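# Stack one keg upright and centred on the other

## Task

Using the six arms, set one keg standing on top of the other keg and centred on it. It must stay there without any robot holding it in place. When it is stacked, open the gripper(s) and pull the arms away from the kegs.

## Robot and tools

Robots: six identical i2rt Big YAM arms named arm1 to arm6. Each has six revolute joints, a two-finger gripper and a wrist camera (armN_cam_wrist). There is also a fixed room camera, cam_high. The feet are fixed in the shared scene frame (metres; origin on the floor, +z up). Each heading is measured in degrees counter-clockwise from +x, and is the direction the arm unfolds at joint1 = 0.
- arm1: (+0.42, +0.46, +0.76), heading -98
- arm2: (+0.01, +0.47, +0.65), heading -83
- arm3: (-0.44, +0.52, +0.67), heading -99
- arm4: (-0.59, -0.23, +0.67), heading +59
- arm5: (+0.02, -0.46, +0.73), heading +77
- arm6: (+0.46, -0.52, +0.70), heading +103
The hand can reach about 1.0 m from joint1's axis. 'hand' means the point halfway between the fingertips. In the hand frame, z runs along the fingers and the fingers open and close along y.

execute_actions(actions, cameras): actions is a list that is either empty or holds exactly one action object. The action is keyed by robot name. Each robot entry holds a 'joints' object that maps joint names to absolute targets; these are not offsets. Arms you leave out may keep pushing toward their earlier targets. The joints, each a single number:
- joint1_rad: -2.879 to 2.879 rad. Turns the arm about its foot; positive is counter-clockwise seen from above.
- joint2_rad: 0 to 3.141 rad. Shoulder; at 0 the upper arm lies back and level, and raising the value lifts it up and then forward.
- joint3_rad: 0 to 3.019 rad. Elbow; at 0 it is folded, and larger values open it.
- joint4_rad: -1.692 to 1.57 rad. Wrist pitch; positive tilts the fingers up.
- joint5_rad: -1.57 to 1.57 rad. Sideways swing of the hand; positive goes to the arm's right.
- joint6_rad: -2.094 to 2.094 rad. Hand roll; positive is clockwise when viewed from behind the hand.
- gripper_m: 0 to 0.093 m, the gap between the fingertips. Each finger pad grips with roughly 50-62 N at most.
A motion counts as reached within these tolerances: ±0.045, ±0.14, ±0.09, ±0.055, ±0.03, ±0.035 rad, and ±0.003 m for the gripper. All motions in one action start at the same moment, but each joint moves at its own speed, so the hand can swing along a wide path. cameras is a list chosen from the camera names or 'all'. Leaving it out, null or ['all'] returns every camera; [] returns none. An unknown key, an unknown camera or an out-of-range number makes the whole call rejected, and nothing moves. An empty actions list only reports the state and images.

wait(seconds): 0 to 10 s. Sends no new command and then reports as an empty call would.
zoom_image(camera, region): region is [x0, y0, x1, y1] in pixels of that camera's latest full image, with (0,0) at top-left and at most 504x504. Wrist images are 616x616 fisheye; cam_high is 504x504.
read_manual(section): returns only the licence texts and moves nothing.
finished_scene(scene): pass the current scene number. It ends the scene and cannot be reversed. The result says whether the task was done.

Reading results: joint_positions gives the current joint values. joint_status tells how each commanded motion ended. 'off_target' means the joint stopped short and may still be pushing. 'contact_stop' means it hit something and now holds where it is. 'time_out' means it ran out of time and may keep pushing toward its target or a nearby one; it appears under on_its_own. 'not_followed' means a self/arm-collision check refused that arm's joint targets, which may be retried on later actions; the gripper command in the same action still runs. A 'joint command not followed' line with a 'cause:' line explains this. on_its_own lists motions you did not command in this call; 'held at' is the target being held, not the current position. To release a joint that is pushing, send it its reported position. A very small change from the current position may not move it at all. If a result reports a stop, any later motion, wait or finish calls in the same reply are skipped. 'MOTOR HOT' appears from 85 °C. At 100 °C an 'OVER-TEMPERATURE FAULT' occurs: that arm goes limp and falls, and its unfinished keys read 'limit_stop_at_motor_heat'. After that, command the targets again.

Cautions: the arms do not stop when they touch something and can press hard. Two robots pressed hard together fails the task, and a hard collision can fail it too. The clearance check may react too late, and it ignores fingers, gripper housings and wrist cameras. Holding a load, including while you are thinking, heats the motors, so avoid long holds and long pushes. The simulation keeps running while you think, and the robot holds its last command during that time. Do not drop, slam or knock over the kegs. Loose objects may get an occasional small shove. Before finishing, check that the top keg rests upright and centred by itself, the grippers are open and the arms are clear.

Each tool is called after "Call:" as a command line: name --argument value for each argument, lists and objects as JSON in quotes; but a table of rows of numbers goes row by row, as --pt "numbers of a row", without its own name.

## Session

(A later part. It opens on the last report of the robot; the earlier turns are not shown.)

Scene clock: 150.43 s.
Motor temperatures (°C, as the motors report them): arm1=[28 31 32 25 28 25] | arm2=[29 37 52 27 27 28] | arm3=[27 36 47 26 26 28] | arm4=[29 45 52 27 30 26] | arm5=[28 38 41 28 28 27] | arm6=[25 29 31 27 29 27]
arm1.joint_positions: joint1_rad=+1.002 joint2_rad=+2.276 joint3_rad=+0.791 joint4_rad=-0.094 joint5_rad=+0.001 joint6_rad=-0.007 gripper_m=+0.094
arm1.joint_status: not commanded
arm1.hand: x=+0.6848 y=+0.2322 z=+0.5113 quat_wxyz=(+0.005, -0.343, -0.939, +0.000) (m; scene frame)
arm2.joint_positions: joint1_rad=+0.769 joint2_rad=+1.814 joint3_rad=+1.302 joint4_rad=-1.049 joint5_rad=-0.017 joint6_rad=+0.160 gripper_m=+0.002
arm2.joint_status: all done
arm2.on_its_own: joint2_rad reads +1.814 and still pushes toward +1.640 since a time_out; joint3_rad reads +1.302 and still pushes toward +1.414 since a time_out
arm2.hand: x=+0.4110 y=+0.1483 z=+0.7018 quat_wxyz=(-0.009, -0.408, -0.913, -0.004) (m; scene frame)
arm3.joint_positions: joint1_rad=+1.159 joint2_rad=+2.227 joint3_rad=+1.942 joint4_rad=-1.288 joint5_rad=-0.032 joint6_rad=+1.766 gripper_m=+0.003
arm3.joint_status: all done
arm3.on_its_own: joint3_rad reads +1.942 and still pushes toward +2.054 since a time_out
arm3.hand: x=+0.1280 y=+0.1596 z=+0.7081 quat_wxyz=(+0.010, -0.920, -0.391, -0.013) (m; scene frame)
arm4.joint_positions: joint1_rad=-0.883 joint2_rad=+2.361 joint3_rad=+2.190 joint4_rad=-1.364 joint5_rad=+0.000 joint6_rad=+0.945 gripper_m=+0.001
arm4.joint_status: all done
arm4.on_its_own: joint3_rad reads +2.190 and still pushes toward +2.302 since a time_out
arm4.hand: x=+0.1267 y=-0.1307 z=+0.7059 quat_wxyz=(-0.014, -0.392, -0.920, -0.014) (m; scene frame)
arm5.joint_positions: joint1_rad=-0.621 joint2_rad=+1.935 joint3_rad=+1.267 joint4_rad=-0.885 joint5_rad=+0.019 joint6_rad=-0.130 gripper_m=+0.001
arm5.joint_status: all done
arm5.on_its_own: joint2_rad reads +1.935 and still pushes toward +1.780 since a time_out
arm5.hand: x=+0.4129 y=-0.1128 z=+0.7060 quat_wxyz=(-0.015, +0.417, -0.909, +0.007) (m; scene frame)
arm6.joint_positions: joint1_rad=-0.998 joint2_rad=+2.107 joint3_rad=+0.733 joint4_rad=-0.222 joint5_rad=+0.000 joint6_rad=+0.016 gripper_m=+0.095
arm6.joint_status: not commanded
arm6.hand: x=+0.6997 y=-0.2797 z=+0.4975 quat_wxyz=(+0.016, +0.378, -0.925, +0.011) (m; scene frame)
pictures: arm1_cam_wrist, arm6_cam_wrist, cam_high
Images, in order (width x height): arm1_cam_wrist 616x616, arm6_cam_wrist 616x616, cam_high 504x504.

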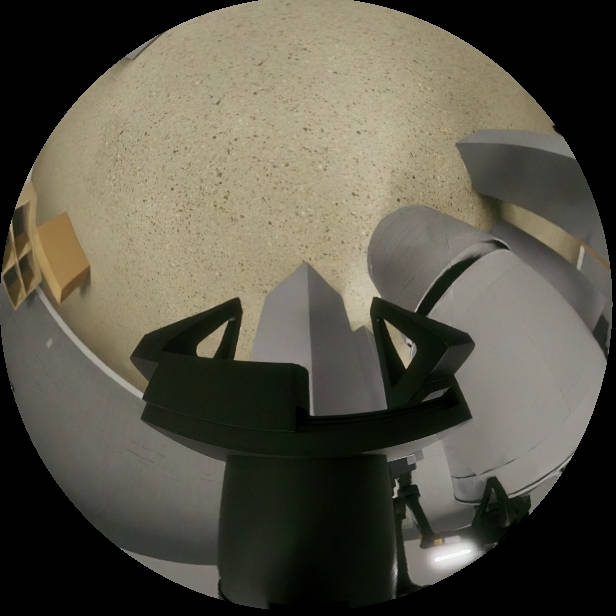

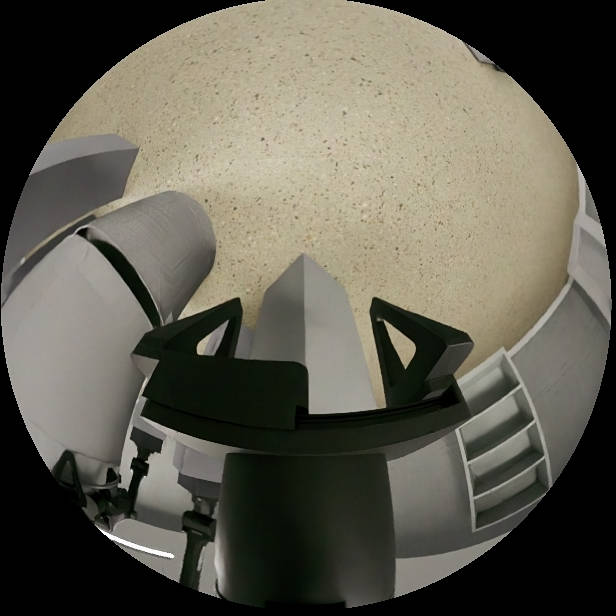

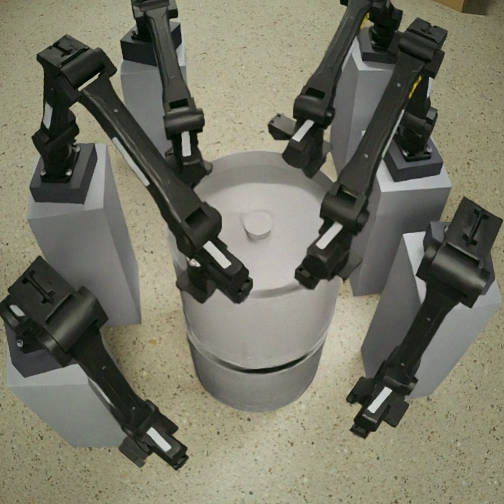

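Call:
execute_actions --actions '[{"arm2":{"joints":{"joint1_rad":0.81,"joint2_rad":1.67,"joint4_rad":-1.04}},"arm3":{"joints":{"joint2_rad":2.15,"joint4_rad":-1.25}},"arm4":{"joints":{"joint2_rad":2.275,"joint4_rad":-1.33}},"arm5":{"joints":{"joint1_rad":-0.625,"joint2_rad":1.80,"joint4_rad":-0.875}}}]' --cameras '["cam_high","arm1_cam_wrist","arm6_cam_wrist"]'

Call:
zoom_image --camera "cam_high" --region '[170,305,350,395]'

Call:
zoom_image --camera "arm1_cam_wrist" --region '[360,200,540,340]'

Call:
zoom_image --camera "arm6_cam_wrist" --region '[50,190,230,330]'

Scene clock: 156.50 s.
Motor temperatures (°C, as the motors report them): arm1=[28 31 32 25 28 25] | arm2=[29 38 53 27 27 28] | arm3=[27 37 48 26 27 28] | arm4=[29 47 53 27 30 26] | arm5=[28 39 42 28 29 27] | arm6=[25 29 31 27 29 27]
arm1.joint_positions: joint1_rad=+1.002 joint2_rad=+2.276 joint3_rad=+0.791 joint4_rad=-0.094 joint5_rad=+0.001 joint6_rad=-0.007 gripper_m=+0.094
arm1.joint_status: not commanded
arm1.hand: x=+0.6848 y=+0.2322 z=+0.5113 quat_wxyz=(+0.005, -0.343, -0.939, +0.000) (m; scene frame)
arm2.joint_positions: joint1_rad=+0.775 joint2_rad=+1.827 joint3_rad=+1.302 joint4_rad=-1.017 joint5_rad=-0.022 joint6_rad=+0.166 gripper_m=+0.002
arm2.joint_status: joint2_rad time_out (moved +0.014 of -0.144); the others done
arm2.on_its_own: joint2_rad reads +1.827 and still pushes toward +1.670 since a time_out; joint3_rad reads +1.302 and still pushes toward +1.414 since a time_out
arm2.hand: x=+0.4188 y=+0.1469 z=+0.6954 quat_wxyz=(-0.019, -0.408, -0.913, -0.004) (m; scene frame)
arm3.joint_positions: joint1_rad=+1.163 joint2_rad=+2.246 joint3_rad=+1.942 joint4_rad=-1.249 joint5_rad=-0.038 joint6_rad=+1.769 gripper_m=+0.003
arm3.joint_status: all done
arm3.on_its_own: joint3_rad reads +1.942 and still pushes toward +2.054 since a time_out
arm3.hand: x=+0.1363 y=+0.1585 z=+0.6957 quat_wxyz=(+0.004, -0.920, -0.391, -0.020) (m; scene frame)
arm4.joint_positions: joint1_rad=-0.884 joint2_rad=+2.377 joint3_rad=+2.190 joint4_rad=-1.326 joint5_rad=+0.007 joint6_rad=+0.945 gripper_m=+0.001
arm4.joint_status: all done
arm4.on_its_own: joint3_rad reads +2.190 and still pushes toward +2.302 since a time_out
arm4.hand: x=+0.1348 y=-0.1314 z=+0.6950 quat_wxyz=(-0.025, -0.393, -0.919, -0.017) (m; scene frame)
arm5.joint_positions: joint1_rad=-0.628 joint2_rad=+1.946 joint3_rad=+1.267 joint4_rad=-0.857 joint5_rad=+0.030 joint6_rad=-0.136 gripper_m=+0.001
arm5.joint_status: joint2_rad off_target (ended at +1.946, target +1.800); the others done
arm5.on_its_own: joint2_rad reads +1.946 and still pushes toward +1.800 since a time_out
arm5.hand: x=+0.4206 y=-0.1136 z=+0.7009 quat_wxyz=(-0.024, +0.416, -0.909, +0.009) (m; scene frame)
arm6.joint_positions: joint1_rad=-0.998 joint2_rad=+2.107 joint3_rad=+0.733 joint4_rad=-0.222 joint5_rad=+0.000 joint6_rad=+0.016 gripper_m=+0.095
arm6.joint_status: not commanded
arm6.hand: x=+0.6997 y=-0.2797 z=+0.4975 quat_wxyz=(+0.016, +0.378, -0.925, +0.011) (m; scene frame)
pictures: arm1_cam_wrist, arm6_cam_wrist, cam_high
Images, in order (width x height): arm1_cam_wrist 616x616, arm6_cam_wrist 616x616, cam_high 504x504.

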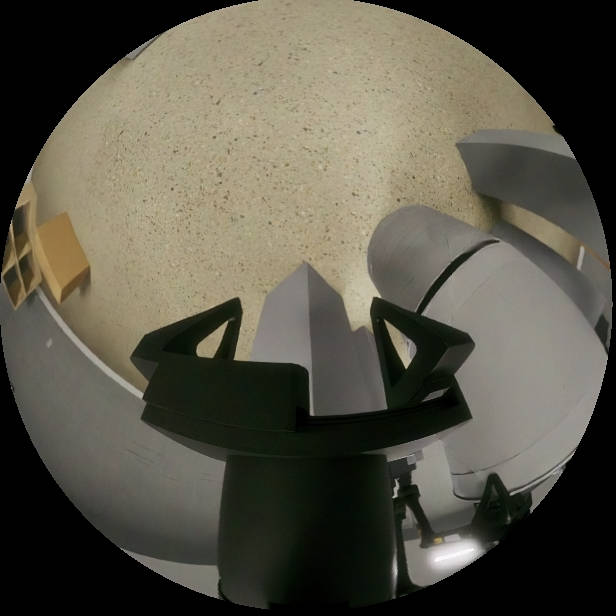

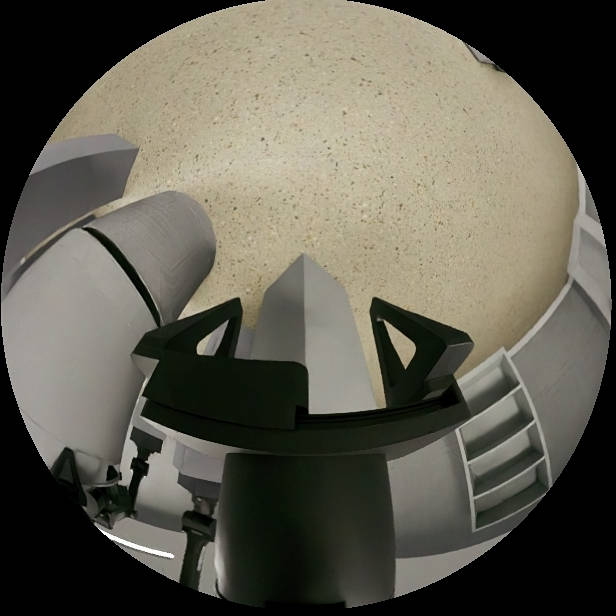

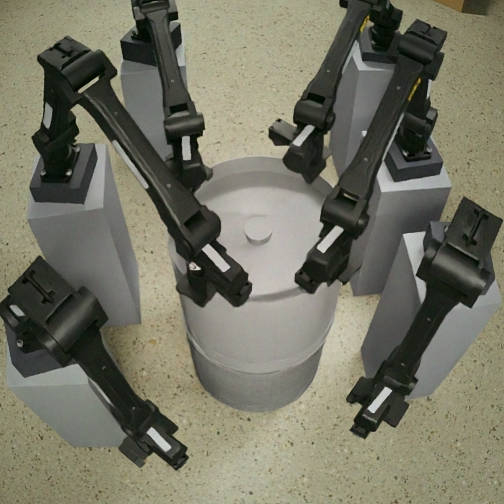

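Region (170, 305, 350, 395) of cam_high's 504x504 image, scaled by 2.800, with more detail than that image has.

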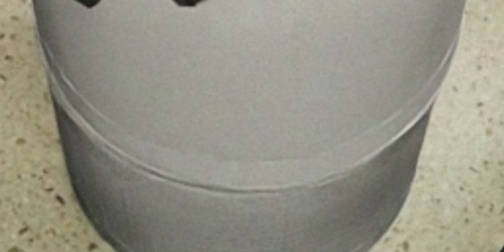

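Region (360, 200, 540, 340) of arm1_cam_wrist's 616x616 image, scaled by 2.800, with more detail than that image has.

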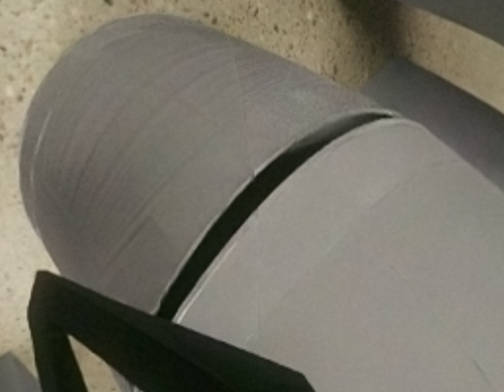

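Region (50, 190, 230, 330) of arm6_cam_wrist's 616x616 image, scaled by 2.800, with more detail than that image has.

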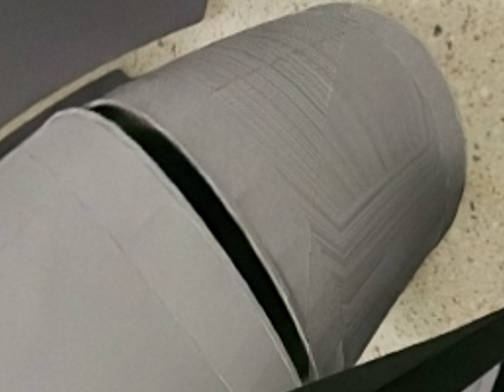

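Call:
execute_actions --actions '[{"arm2":{"joints":{"joint2_rad":1.70}},"arm3":{"joints":{"joint2_rad":2.155}},"arm4":{"joints":{"joint2_rad":2.28}},"arm5":{"joints":{"joint2_rad":1.84}}}]' --cameras '["cam_high","arm1_cam_wrist","arm6_cam_wrist"]'

Call:
zoom_image --camera "cam_high" --region '[170,305,350,395]'

Call:
zoom_image --camera "arm1_cam_wrist" --region '[360,200,540,340]'

Call:
zoom_image --camera "arm6_cam_wrist" --region '[50,190,230,330]'

Scene clock: 162.00 s.
Motor temperatures (°C, as the motors report them): arm1=[28 31 32 25 28 25] | arm2=[29 38 54 26 27 28] | arm3=[27 37 49 26 27 28] | arm4=[29 47 54 27 30 26] | arm5=[28 39 43 28 29 27] | arm6=[25 29 31 27 29 27]
arm1.joint_positions: joint1_rad=+1.002 joint2_rad=+2.276 joint3_rad=+0.791 joint4_rad=-0.094 joint5_rad=+0.001 joint6_rad=-0.007 gripper_m=+0.094
arm1.joint_status: not commanded
arm1.hand: x=+0.6848 y=+0.2322 z=+0.5113 quat_wxyz=(+0.005, -0.343, -0.939, +0.000) (m; scene frame)
arm2.joint_positions: joint1_rad=+0.776 joint2_rad=+1.852 joint3_rad=+1.302 joint4_rad=-1.012 joint5_rad=-0.016 joint6_rad=+0.167 gripper_m=+0.002
arm2.joint_status: joint2_rad off_target (ended at +1.852, target +1.700)
arm2.on_its_own: joint2_rad reads +1.852 and still pushes toward +1.700 since a time_out; joint3_rad reads +1.302 and still pushes toward +1.414 since a time_out
arm2.hand: x=+0.4174 y=+0.1469 z=+0.6830 quat_wxyz=(-0.008, -0.409, -0.913, -0.003) (m; scene frame)
arm3.joint_positions: joint1_rad=+1.164 joint2_rad=+2.256 joint3_rad=+1.942 joint4_rad=-1.249 joint5_rad=-0.032 joint6_rad=+1.772 gripper_m=+0.002
arm3.joint_status: all done
arm3.on_its_own: joint3_rad reads +1.942 and still pushes toward +2.054 since a time_out
arm3.hand: x=+0.1349 y=+0.1583 z=+0.6889 quat_wxyz=(+0.006, -0.921, -0.390, -0.015) (m; scene frame)
arm4.joint_positions: joint1_rad=-0.884 joint2_rad=+2.387 joint3_rad=+2.190 joint4_rad=-1.328 joint5_rad=+0.005 joint6_rad=+0.945 gripper_m=+0.001
arm4.joint_status: all done
arm4.on_its_own: joint3_rad reads +2.190 and still pushes toward +2.302 since a time_out
arm4.hand: x=+0.1331 y=-0.1313 z=+0.6877 quat_wxyz=(-0.019, -0.393, -0.919, -0.015) (m; scene frame)
arm5.joint_positions: joint1_rad=-0.629 joint2_rad=+1.971 joint3_rad=+1.267 joint4_rad=-0.847 joint5_rad=+0.022 joint6_rad=-0.136 gripper_m=+0.001
arm5.joint_status: all done
arm5.hand: x=+0.4188 y=-0.1140 z=+0.6880 quat_wxyz=(-0.016, +0.416, -0.909, +0.008) (m; scene frame)
arm6.joint_positions: joint1_rad=-0.998 joint2_rad=+2.107 joint3_rad=+0.733 joint4_rad=-0.222 joint5_rad=+0.000 joint6_rad=+0.016 gripper_m=+0.095
arm6.joint_status: not commanded
arm6.hand: x=+0.6997 y=-0.2797 z=+0.4975 quat_wxyz=(+0.016, +0.378, -0.925, +0.011) (m; scene frame)
pictures: arm1_cam_wrist, arm6_cam_wrist, cam_high
Images, in order (width x height): arm1_cam_wrist 616x616, arm6_cam_wrist 616x616, cam_high 504x504.

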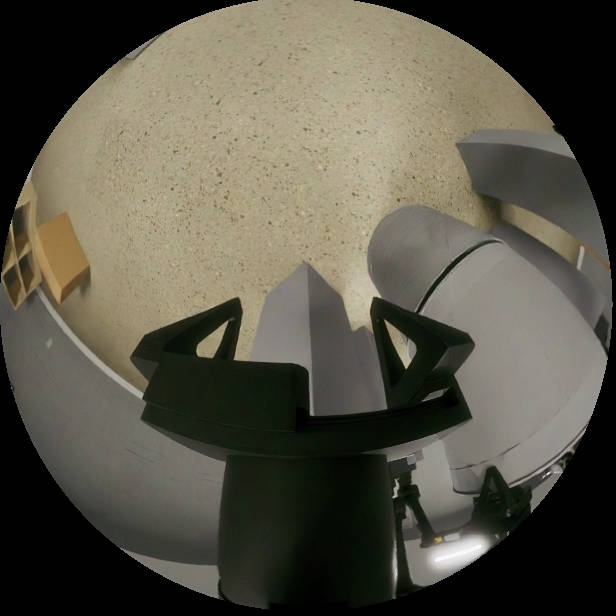

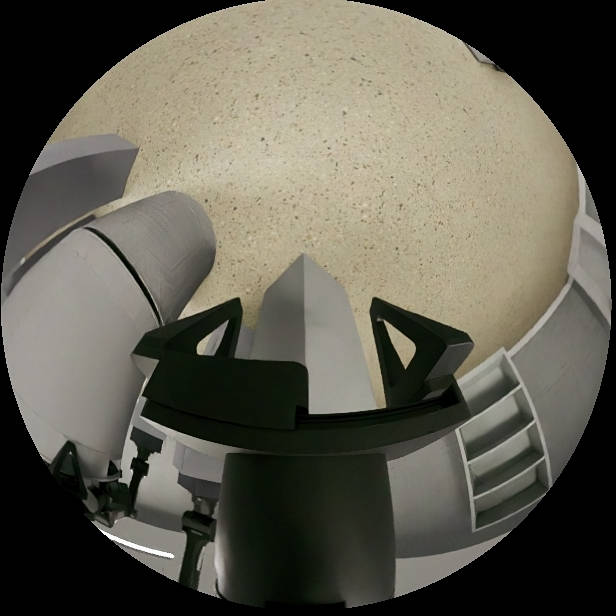

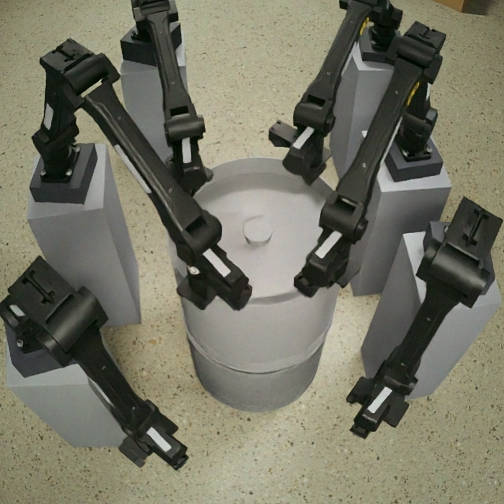

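Region (170, 305, 350, 395) of cam_high's 504x504 image, scaled by 2.800, with more detail than that image has.

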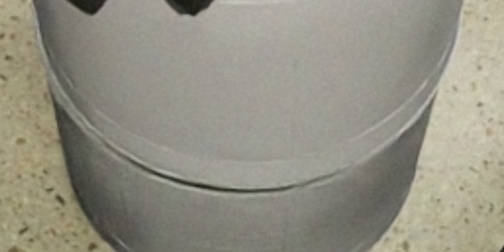

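Region (360, 200, 540, 340) of arm1_cam_wrist's 616x616 image, scaled by 2.800, with more detail than that image has.

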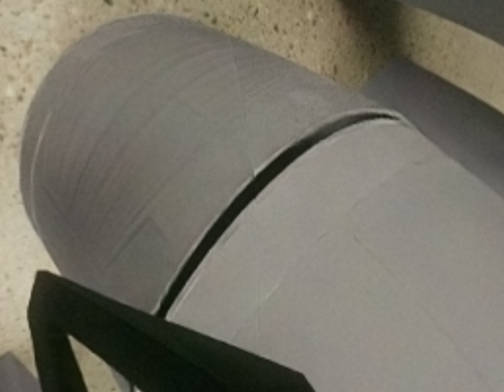

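Region (50, 190, 230, 330) of arm6_cam_wrist's 616x616 image, scaled by 2.800, with more detail than that image has.

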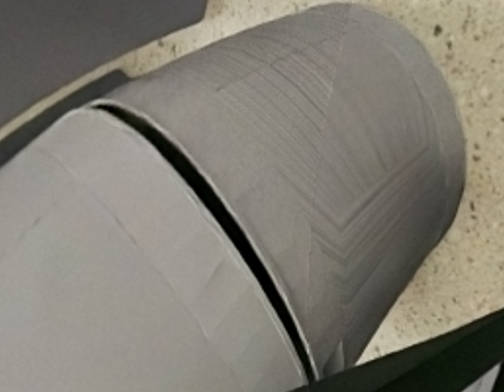

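Call:
execute_actions --actions '[{"arm2":{"joints":{"joint1_rad":0.8,"joint2_rad":1.715,"joint4_rad":-1.03}},"arm3":{"joints":{"joint2_rad":2.168,"joint4_rad":-1.243}},"arm4":{"joints":{"joint1_rad":-0.89,"joint2_rad":2.288,"joint4_rad":-1.322}},"arm5":{"joints":{"joint1_rad":-0.635,"joint2_rad":1.85,"joint4_rad":-0.865}}}]' --cameras '["cam_high","arm1_cam_wrist","arm6_cam_wrist"]'

Call:
zoom_image --camera "cam_high" --region '[170,305,350,395]'

Call:
zoom_image --camera "arm1_cam_wrist" --region '[360,200,540,340]'

Call:
zoom_image --camera "arm6_cam_wrist" --region '[50,190,230,330]'

Scene clock: 166.97 s.
Motor temperatures (°C, as the motors report them): arm1=[28 31 32 25 28 25] | arm2=[29 38 55 26 27 28] | arm3=[27 37 49 26 27 28] | arm4=[29 48 54 27 30 26] | arm5=[28 39 43 28 29 27] | arm6=[25 29 31 27 29 27]
arm1.joint_positions: joint1_rad=+1.002 joint2_rad=+2.276 joint3_rad=+0.791 joint4_rad=-0.094 joint5_rad=+0.001 joint6_rad=-0.007 gripper_m=+0.094
arm1.joint_status: not commanded
arm1.hand: x=+0.6848 y=+0.2322 z=+0.5113 quat_wxyz=(+0.005, -0.343, -0.939, +0.000) (m; scene frame)
arm2.joint_positions: joint1_rad=+0.776 joint2_rad=+1.853 joint3_rad=+1.302 joint4_rad=-1.009 joint5_rad=-0.016 joint6_rad=+0.168 gripper_m=+0.002
arm2.joint_status: all done
arm2.on_its_own: joint3_rad reads +1.302 and still pushes toward +1.414 since a time_out
arm2.hand: x=+0.4180 y=+0.1465 z=+0.6826 quat_wxyz=(-0.009, -0.409, -0.913, -0.003) (m; scene frame)
arm3.joint_positions: joint1_rad=+1.164 joint2_rad=+2.256 joint3_rad=+1.942 joint4_rad=-1.247 joint5_rad=-0.032 joint6_rad=+1.773 gripper_m=+0.002
arm3.joint_status: all done
arm3.on_its_own: joint3_rad reads +1.942 and still pushes toward +2.054 since a time_out
arm3.hand: x=+0.1352 y=+0.1582 z=+0.6886 quat_wxyz=(+0.005, -0.921, -0.389, -0.015) (m; scene frame)
arm4.joint_positions: joint1_rad=-0.886 joint2_rad=+2.388 joint3_rad=+2.190 joint4_rad=-1.327 joint5_rad=+0.003 joint6_rad=+0.945 gripper_m=+0.001
arm4.joint_status: all done
arm4.on_its_own: joint3_rad reads +2.190 and still pushes toward +2.302 since a time_out
arm4.hand: x=+0.1334 y=-0.1320 z=+0.6874 quat_wxyz=(-0.019, -0.393, -0.919, -0.016) (m; scene frame)
arm5.joint_positions: joint1_rad=-0.631 joint2_rad=+1.973 joint3_rad=+1.267 joint4_rad=-0.847 joint5_rad=+0.021 joint6_rad=-0.136 gripper_m=+0.001
arm5.joint_status: all done
arm5.hand: x=+0.4192 y=-0.1147 z=+0.6874 quat_wxyz=(-0.015, +0.416, -0.909, +0.007) (m; scene frame)
arm6.joint_positions: joint1_rad=-0.998 joint2_rad=+2.107 joint3_rad=+0.733 joint4_rad=-0.222 joint5_rad=+0.000 joint6_rad=+0.016 gripper_m=+0.095
arm6.joint_status: not commanded
arm6.hand: x=+0.6997 y=-0.2797 z=+0.4975 quat_wxyz=(+0.016, +0.378, -0.925, +0.011) (m; scene frame)
pictures: arm1_cam_wrist, arm6_cam_wrist, cam_high
Images, in order (width x height): arm1_cam_wrist 616x616, arm6_cam_wrist 616x616, cam_high 504x504.

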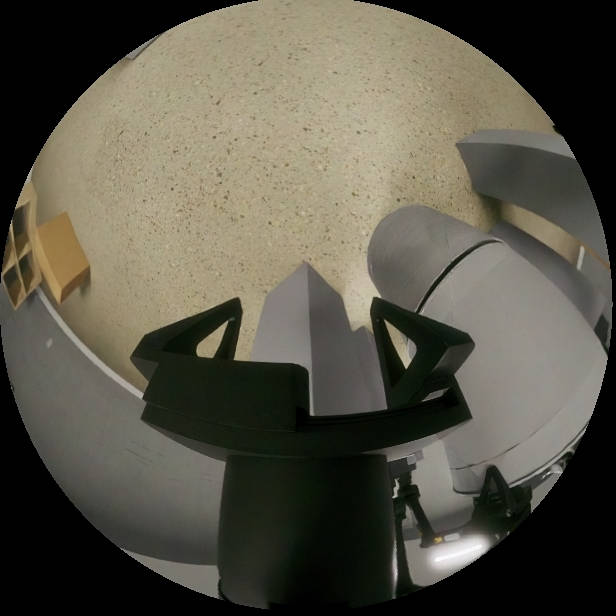

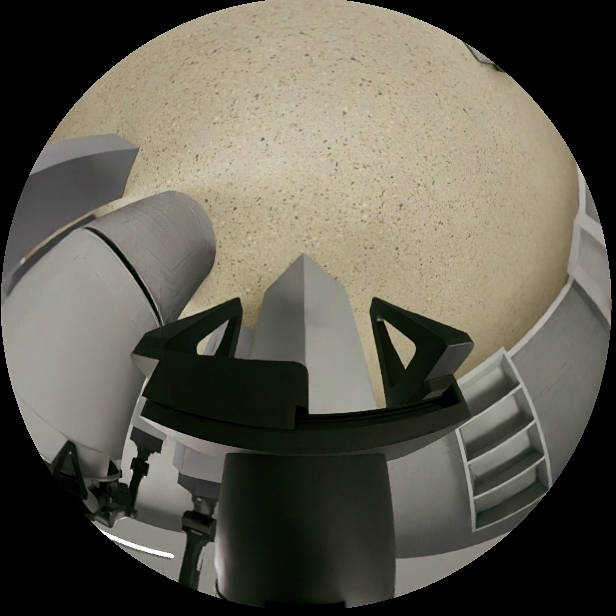

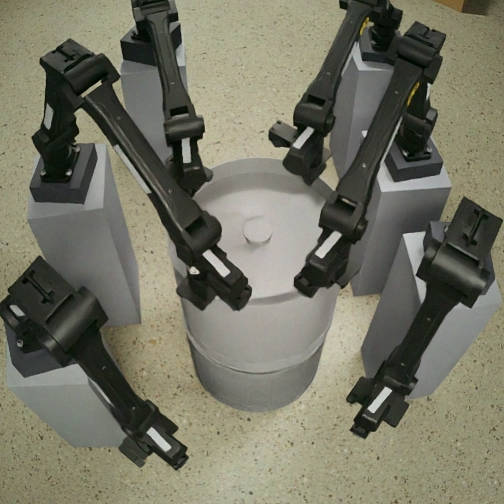

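Region (170, 305, 350, 395) of cam_high's 504x504 image, scaled by 2.800, with more detail than that image has.

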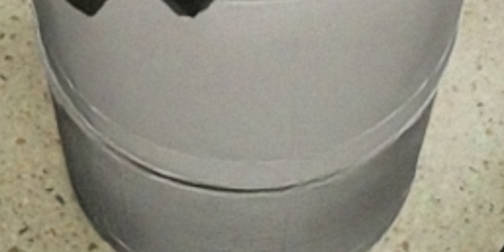

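Region (360, 200, 540, 340) of arm1_cam_wrist's 616x616 image, scaled by 2.800, with more detail than that image has.

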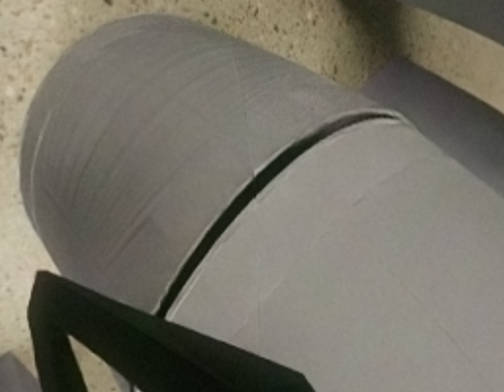

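Region (50, 190, 230, 330) of arm6_cam_wrist's 616x616 image, scaled by 2.800, with more detail than that image has.

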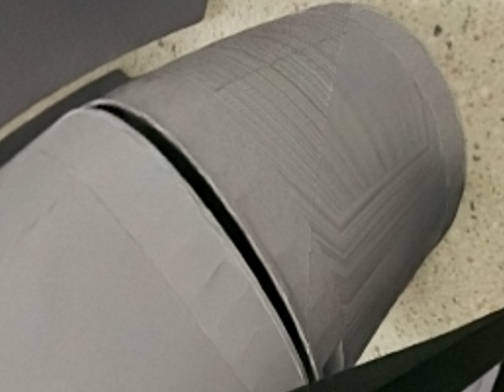

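Call:
execute_actions --actions '[{"arm2":{"joints":{"joint2_rad":1.755,"joint4_rad":-0.995}},"arm3":{"joints":{"joint4_rad":-1.22}},"arm4":{"joints":{"joint4_rad":-1.3}},"arm5":{"joints":{"joint1_rad":-0.645,"joint2_rad":1.885,"joint4_rad":-0.83}}}]' --cameras '["cam_high","arm1_cam_wrist","arm6_cam_wrist"]'

Call:
zoom_image --camera "cam_high" --region '[170,305,350,395]'

Call:
zoom_image --camera "arm1_cam_wrist" --region '[360,200,540,340]'

Call:
zoom_image --camera "arm6_cam_wrist" --region '[50,190,230,330]'

Scene clock: 172.00 s.
Motor temperatures (°C, as the motors report them): arm1=[28 31 32 25 28 25] | arm2=[29 38 55 26 27 28] | arm3=[27 38 50 26 27 28] | arm4=[29 49 55 27 30 26] | arm5=[28 39 43 28 29 27] | arm6=[25 29 31 27 29 27]
arm1.joint_positions: joint1_rad=+1.002 joint2_rad=+2.276 joint3_rad=+0.791 joint4_rad=-0.094 joint5_rad=+0.001 joint6_rad=-0.007 gripper_m=+0.094
arm1.joint_status: not commanded
arm1.hand: x=+0.6848 y=+0.2322 z=+0.5113 quat_wxyz=(+0.005, -0.343, -0.939, +0.000) (m; scene frame)
arm2.joint_positions: joint1_rad=+0.780 joint2_rad=+1.863 joint3_rad=+1.302 joint4_rad=-0.994 joint5_rad=-0.016 joint6_rad=+0.174 gripper_m=+0.002
arm2.joint_status: all done
arm2.on_its_own: joint3_rad reads +1.302 and still pushes toward +1.414 since a time_out
arm2.hand: x=+0.4215 y=+0.1468 z=+0.6773 quat_wxyz=(-0.011, -0.410, -0.912, -0.003) (m; scene frame)
arm3.joint_positions: joint1_rad=+1.170 joint2_rad=+2.258 joint3_rad=+1.942 joint4_rad=-1.234 joint5_rad=-0.024 joint6_rad=+1.780 gripper_m=+0.002
arm3.joint_status: all done
arm3.on_its_own: joint3_rad reads +1.942 and still pushes toward +2.054 since a time_out
arm3.hand: x=+0.1393 y=+0.1590 z=+0.6876 quat_wxyz=(-0.001, -0.921, -0.389, -0.015) (m; scene frame)
arm4.joint_positions: joint1_rad=-0.886 joint2_rad=+2.389 joint3_rad=+2.190 joint4_rad=-1.314 joint5_rad=-0.001 joint6_rad=+0.946 gripper_m=+0.001
arm4.joint_status: all done
arm4.on_its_own: joint3_rad reads +2.190 and still pushes toward +2.302 since a time_out
arm4.hand: x=+0.1366 y=-0.1314 z=+0.6870 quat_wxyz=(-0.024, -0.394, -0.919, -0.021) (m; scene frame)
arm5.joint_positions: joint1_rad=-0.637 joint2_rad=+1.981 joint3_rad=+1.267 joint4_rad=-0.830 joint5_rad=+0.015 joint6_rad=-0.138 gripper_m=+0.001
arm5.joint_status: all done
arm5.hand: x=+0.4225 y=-0.1147 z=+0.6832 quat_wxyz=(-0.018, +0.413, -0.910, +0.003) (m; scene frame)
arm6.joint_positions: joint1_rad=-0.998 joint2_rad=+2.107 joint3_rad=+0.733 joint4_rad=-0.222 joint5_rad=+0.000 joint6_rad=+0.016 gripper_m=+0.095
arm6.joint_status: not commanded
arm6.hand: x=+0.6997 y=-0.2797 z=+0.4975 quat_wxyz=(+0.016, +0.378, -0.925, +0.011) (m; scene frame)
pictures: arm1_cam_wrist, arm6_cam_wrist, cam_high
Images, in order (width x height): arm1_cam_wrist 616x616, arm6_cam_wrist 616x616, cam_high 504x504.

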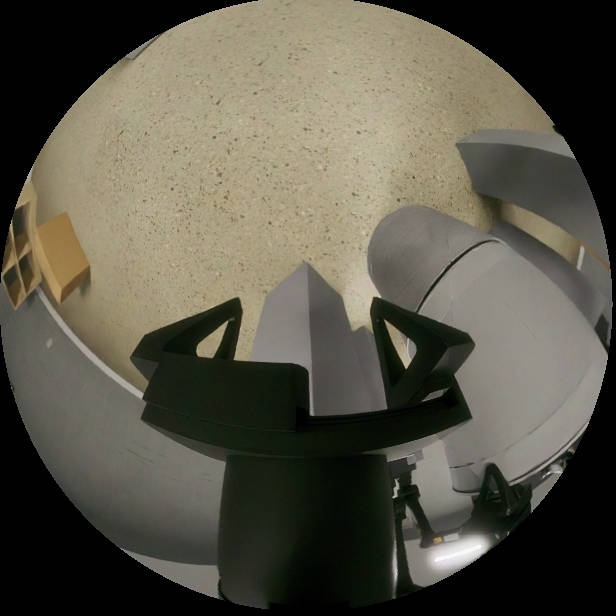

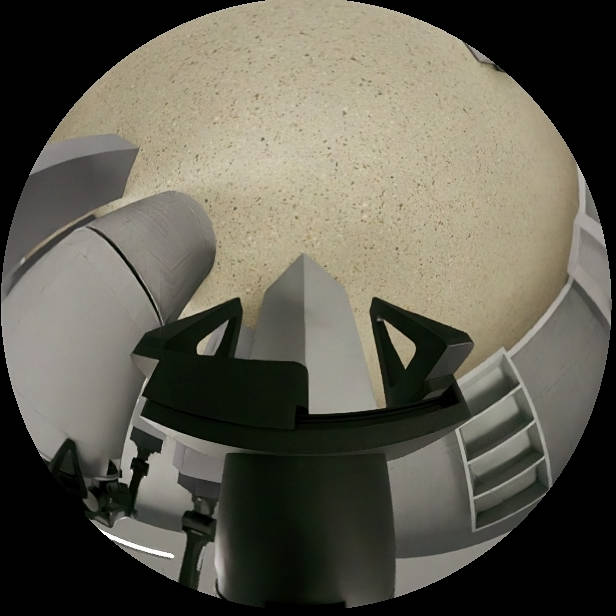

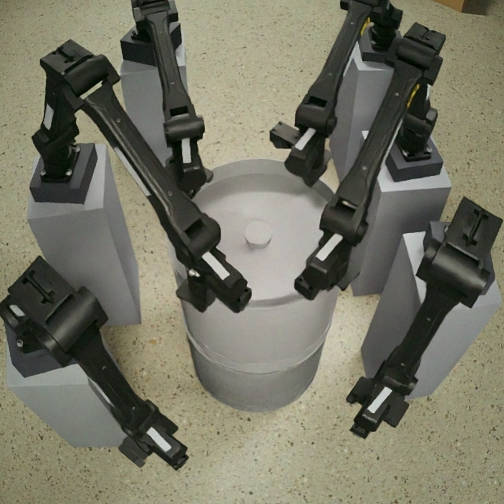

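Region (170, 305, 350, 395) of cam_high's 504x504 image, scaled by 2.800, with more detail than that image has.

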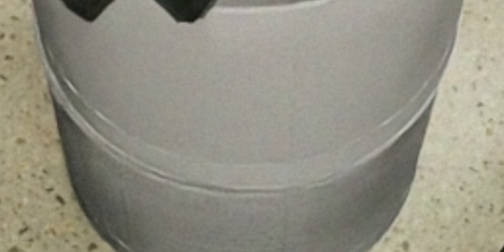

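Region (360, 200, 540, 340) of arm1_cam_wrist's 616x616 image, scaled by 2.800, with more detail than that image has.

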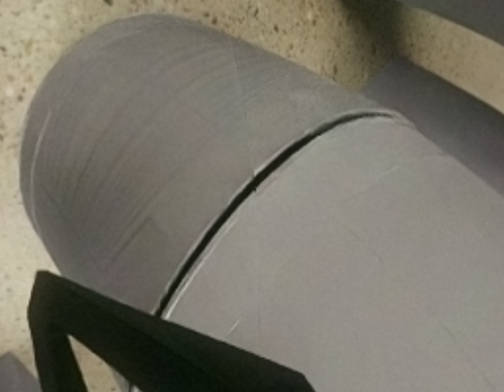

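Region (50, 190, 230, 330) of arm6_cam_wrist's 616x616 image, scaled by 2.800, with more detail than that image has.

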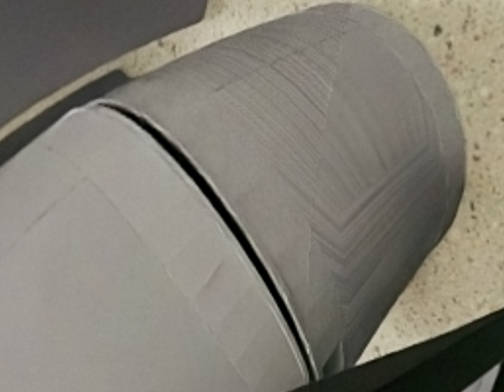

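Call:
execute_actions --actions '[{"arm2":{"joints":{"joint1_rad":0.79,"joint2_rad":1.80}},"arm3":{"joints":{"joint2_rad":2.185}},"arm4":{"joints":{"joint2_rad":2.305}},"arm5":{"joints":{"joint2_rad":1.93}}}]' --cameras '["cam_high","arm1_cam_wrist","arm6_cam_wrist"]'

Call:
zoom_image --camera "cam_high" --region '[170,305,350,395]'

Call:
zoom_image --camera "arm1_cam_wrist" --region '[360,200,540,340]'

Call:
zoom_image --camera "arm6_cam_wrist" --region '[50,190,230,330]'

Scene clock: 176.90 s.
Motor temperatures (°C, as the motors report them): arm1=[28 31 32 25 28 25] | arm2=[29 38 56 26 27 28] | arm3=[27 38 50 26 27 28] | arm4=[29 49 55 27 30 26] | arm5=[28 39 44 28 29 27] | arm6=[25 29 31 27 29 27]
arm1.joint_positions: joint1_rad=+1.002 joint2_rad=+2.276 joint3_rad=+0.791 joint4_rad=-0.094 joint5_rad=+0.001 joint6_rad=-0.007 gripper_m=+0.094
arm1.joint_status: not commanded
arm1.hand: x=+0.6848 y=+0.2322 z=+0.5113 quat_wxyz=(+0.005, -0.343, -0.939, +0.000) (m; scene frame)
arm2.joint_positions: joint1_rad=+0.782 joint2_rad=+1.872 joint3_rad=+1.303 joint4_rad=-0.992 joint5_rad=-0.016 joint6_rad=+0.177 gripper_m=+0.002
arm2.joint_status: all done
arm2.on_its_own: joint3_rad reads +1.303 and still pushes toward +1.414 since a time_out
arm2.hand: x=+0.4221 y=+0.1477 z=+0.6733 quat_wxyz=(-0.008, -0.410, -0.912, -0.003) (m; scene frame)
arm3.joint_positions: joint1_rad=+1.172 joint2_rad=+2.260 joint3_rad=+1.942 joint4_rad=-1.230 joint5_rad=-0.021 joint6_rad=+1.781 gripper_m=+0.002
arm3.joint_status: all done
arm3.on_its_own: joint3_rad reads +1.942 and still pushes toward +2.054 since a time_out
arm3.hand: x=+0.1405 y=+0.1597 z=+0.6861 quat_wxyz=(-0.003, -0.921, -0.390, -0.014) (m; scene frame)
arm4.joint_positions: joint1_rad=-0.886 joint2_rad=+2.389 joint3_rad=+2.190 joint4_rad=-1.308 joint5_rad=-0.003 joint6_rad=+0.946 gripper_m=+0.001
arm4.joint_status: all done
arm4.on_its_own: joint3_rad reads +2.190 and still pushes toward +2.302 since a time_out
arm4.hand: x=+0.1379 y=-0.1309 z=+0.6866 quat_wxyz=(-0.025, -0.394, -0.918, -0.023) (m; scene frame)
arm5.joint_positions: joint1_rad=-0.637 joint2_rad=+1.988 joint3_rad=+1.267 joint4_rad=-0.824 joint5_rad=+0.015 joint6_rad=-0.138 gripper_m=+0.001
arm5.joint_status: all done
arm5.hand: x=+0.4230 y=-0.1148 z=+0.6798 quat_wxyz=(-0.018, +0.413, -0.911, +0.004) (m; scene frame)
arm6.joint_positions: joint1_rad=-0.998 joint2_rad=+2.107 joint3_rad=+0.733 joint4_rad=-0.222 joint5_rad=+0.000 joint6_rad=+0.016 gripper_m=+0.095
arm6.joint_status: not commanded
arm6.hand: x=+0.6997 y=-0.2797 z=+0.4975 quat_wxyz=(+0.016, +0.378, -0.925, +0.011) (m; scene frame)
pictures: arm1_cam_wrist, arm6_cam_wrist, cam_high
Images, in order (width x height): arm1_cam_wrist 616x616, arm6_cam_wrist 616x616, cam_high 504x504.

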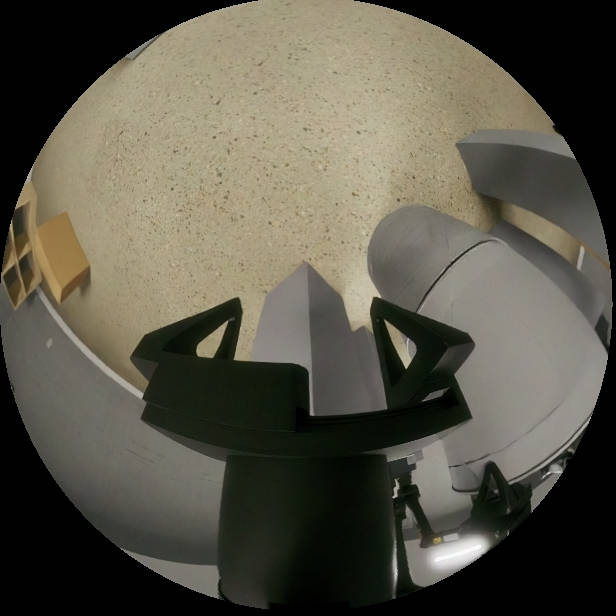

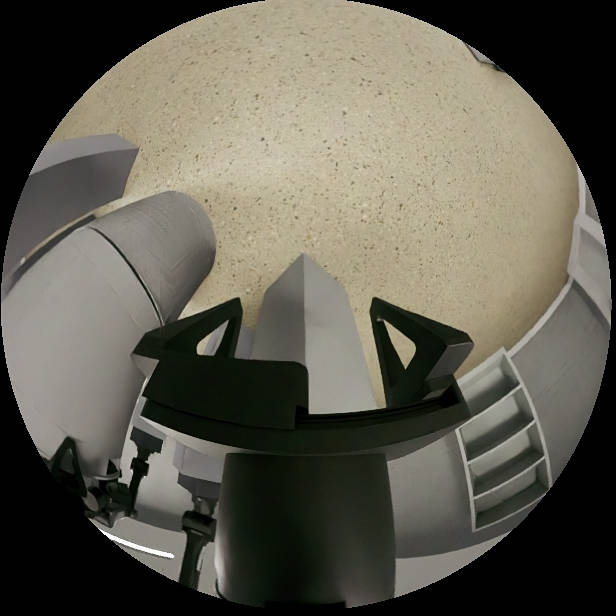

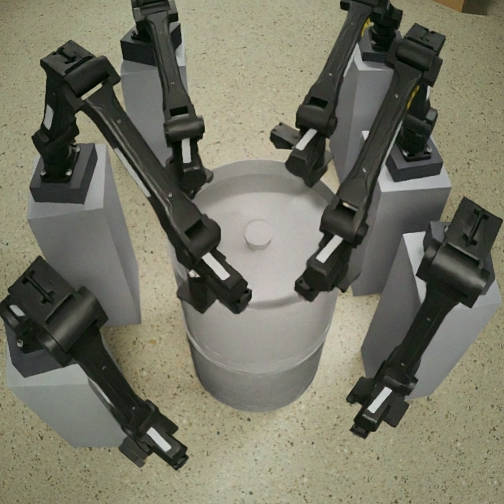

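Region (170, 305, 350, 395) of cam_high's 504x504 image, scaled by 2.800, with more detail than that image has.

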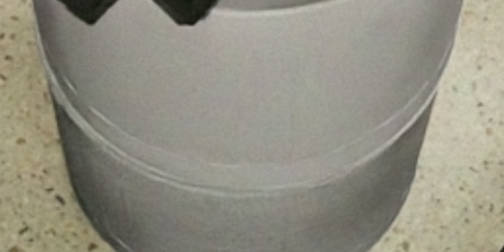

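Region (360, 200, 540, 340) of arm1_cam_wrist's 616x616 image, scaled by 2.800, with more detail than that image has.

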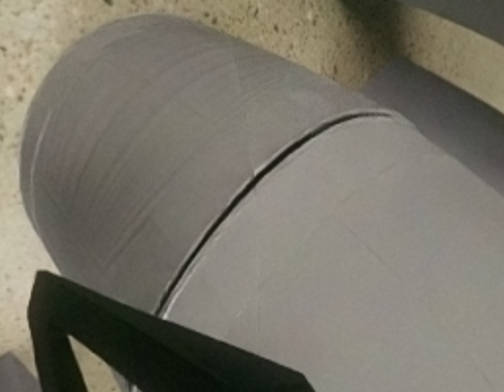

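Region (50, 190, 230, 330) of arm6_cam_wrist's 616x616 image, scaled by 2.800, with more detail than that image has.

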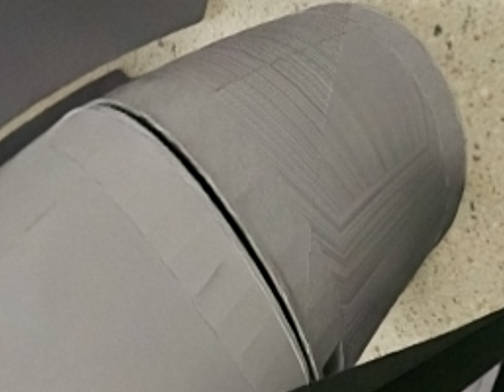

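Well aligned; ease preload and check before release.

Call:
execute_actions --actions '[{"arm2":{"joints":{"joint1_rad":0.784,"joint2_rad":1.85,"joint3_rad":1.32}},"arm3":{"joints":{"joint1_rad":1.172,"joint2_rad":2.23,"joint3_rad":1.96,"joint4_rad":-1.225}},"arm4":{"joints":{"joint1_rad":-0.886,"joint2_rad":2.36,"joint3_rad":2.208}},"arm5":{"joints":{"joint1_rad":-0.639,"joint2_rad":1.965,"joint3_rad":1.285,"joint4_rad":-0.82}}}]' --cameras '["arm1_cam_wrist","arm6_cam_wrist"]'

Call:
zoom_image --camera "arm1_cam_wrist" --region '[360,200,540,340]'

Call:
zoom_image --camera "arm6_cam_wrist" --region '[50,190,230,330]'

Scene clock: 183.07 s.
Motor temperatures (°C, as the motors report them): arm1=[28 31 32 25 28 25] | arm2=[29 38 55 26 27 28] | arm3=[27 38 50 26 27 28] | arm4=[29 49 55 27 30 26] | arm5=[28 39 44 28 29 27] | arm6=[25 29 31 27 29 27]
arm1.joint_positions: joint1_rad=+1.002 joint2_rad=+2.276 joint3_rad=+0.791 joint4_rad=-0.094 joint5_rad=+0.001 joint6_rad=-0.007 gripper_m=+0.094
arm1.joint_status: not commanded
arm1.hand: x=+0.6848 y=+0.2322 z=+0.5113 quat_wxyz=(+0.005, -0.343, -0.939, +0.000) (m; scene frame)
arm2.joint_positions: joint1_rad=+0.788 joint2_rad=+1.883 joint3_rad=+1.303 joint4_rad=-0.986 joint5_rad=-0.012 joint6_rad=+0.183 gripper_m=+0.002
arm2.joint_status: all done
arm2.hand: x=+0.4235 y=+0.1492 z=+0.6678 quat_wxyz=(-0.005, -0.411, -0.912, -0.002) (m; scene frame)
arm3.joint_positions: joint1_rad=+1.178 joint2_rad=+2.265 joint3_rad=+1.941 joint4_rad=-1.227 joint5_rad=-0.011 joint6_rad=+1.785 gripper_m=+0.002
arm3.joint_status: all done
arm3.hand: x=+0.1419 y=+0.1618 z=+0.6825 quat_wxyz=(-0.005, -0.921, -0.390, -0.010) (m; scene frame)
arm4.joint_positions: joint1_rad=-0.885 joint2_rad=+2.393 joint3_rad=+2.190 joint4_rad=-1.302 joint5_rad=-0.004 joint6_rad=+0.949 gripper_m=+0.002
arm4.joint_status: all done
arm4.hand: x=+0.1388 y=-0.1294 z=+0.6843 quat_wxyz=(-0.026, -0.395, -0.918, -0.024) (m; scene frame)
arm5.joint_positions: joint1_rad=-0.638 joint2_rad=+1.995 joint3_rad=+1.267 joint4_rad=-0.813 joint5_rad=+0.013 joint6_rad=-0.138 gripper_m=+0.001
arm5.joint_status: all done
arm5.hand: x=+0.4241 y=-0.1140 z=+0.6761 quat_wxyz=(-0.019, +0.413, -0.911, +0.002) (m; scene frame)
arm6.joint_positions: joint1_rad=-0.998 joint2_rad=+2.107 joint3_rad=+0.733 joint4_rad=-0.222 joint5_rad=+0.000 joint6_rad=+0.016 gripper_m=+0.095
arm6.joint_status: not commanded
arm6.hand: x=+0.6997 y=-0.2797 z=+0.4975 quat_wxyz=(+0.016, +0.378, -0.925, +0.011) (m; scene frame)
pictures: arm1_cam_wrist, arm6_cam_wrist
Images, in order (width x height): arm1_cam_wrist 616x616, arm6_cam_wrist 616x616.

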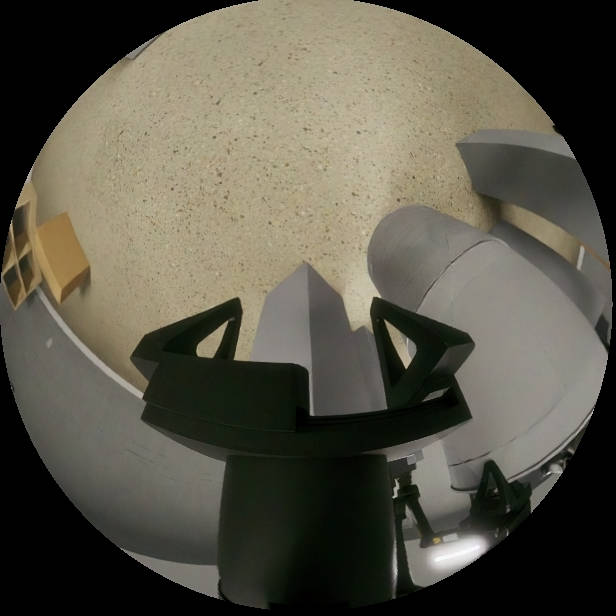

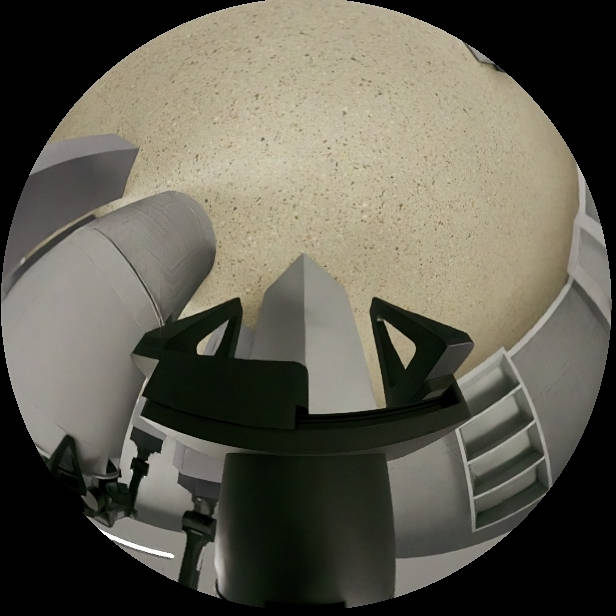

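Region (360, 200, 540, 340) of arm1_cam_wrist's 616x616 image, scaled by 2.800, with more detail than that image has.

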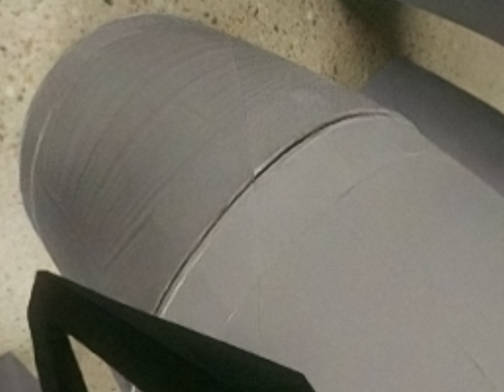

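Region (50, 190, 230, 330) of arm6_cam_wrist's 616x616 image, scaled by 2.800, with more detail than that image has.

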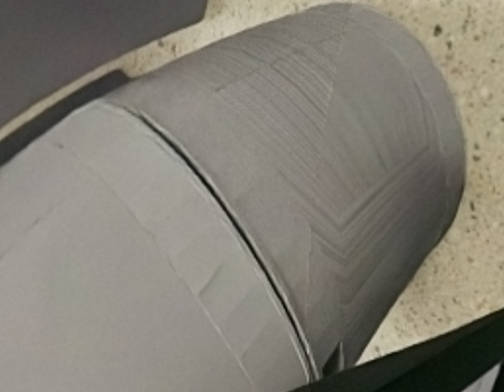

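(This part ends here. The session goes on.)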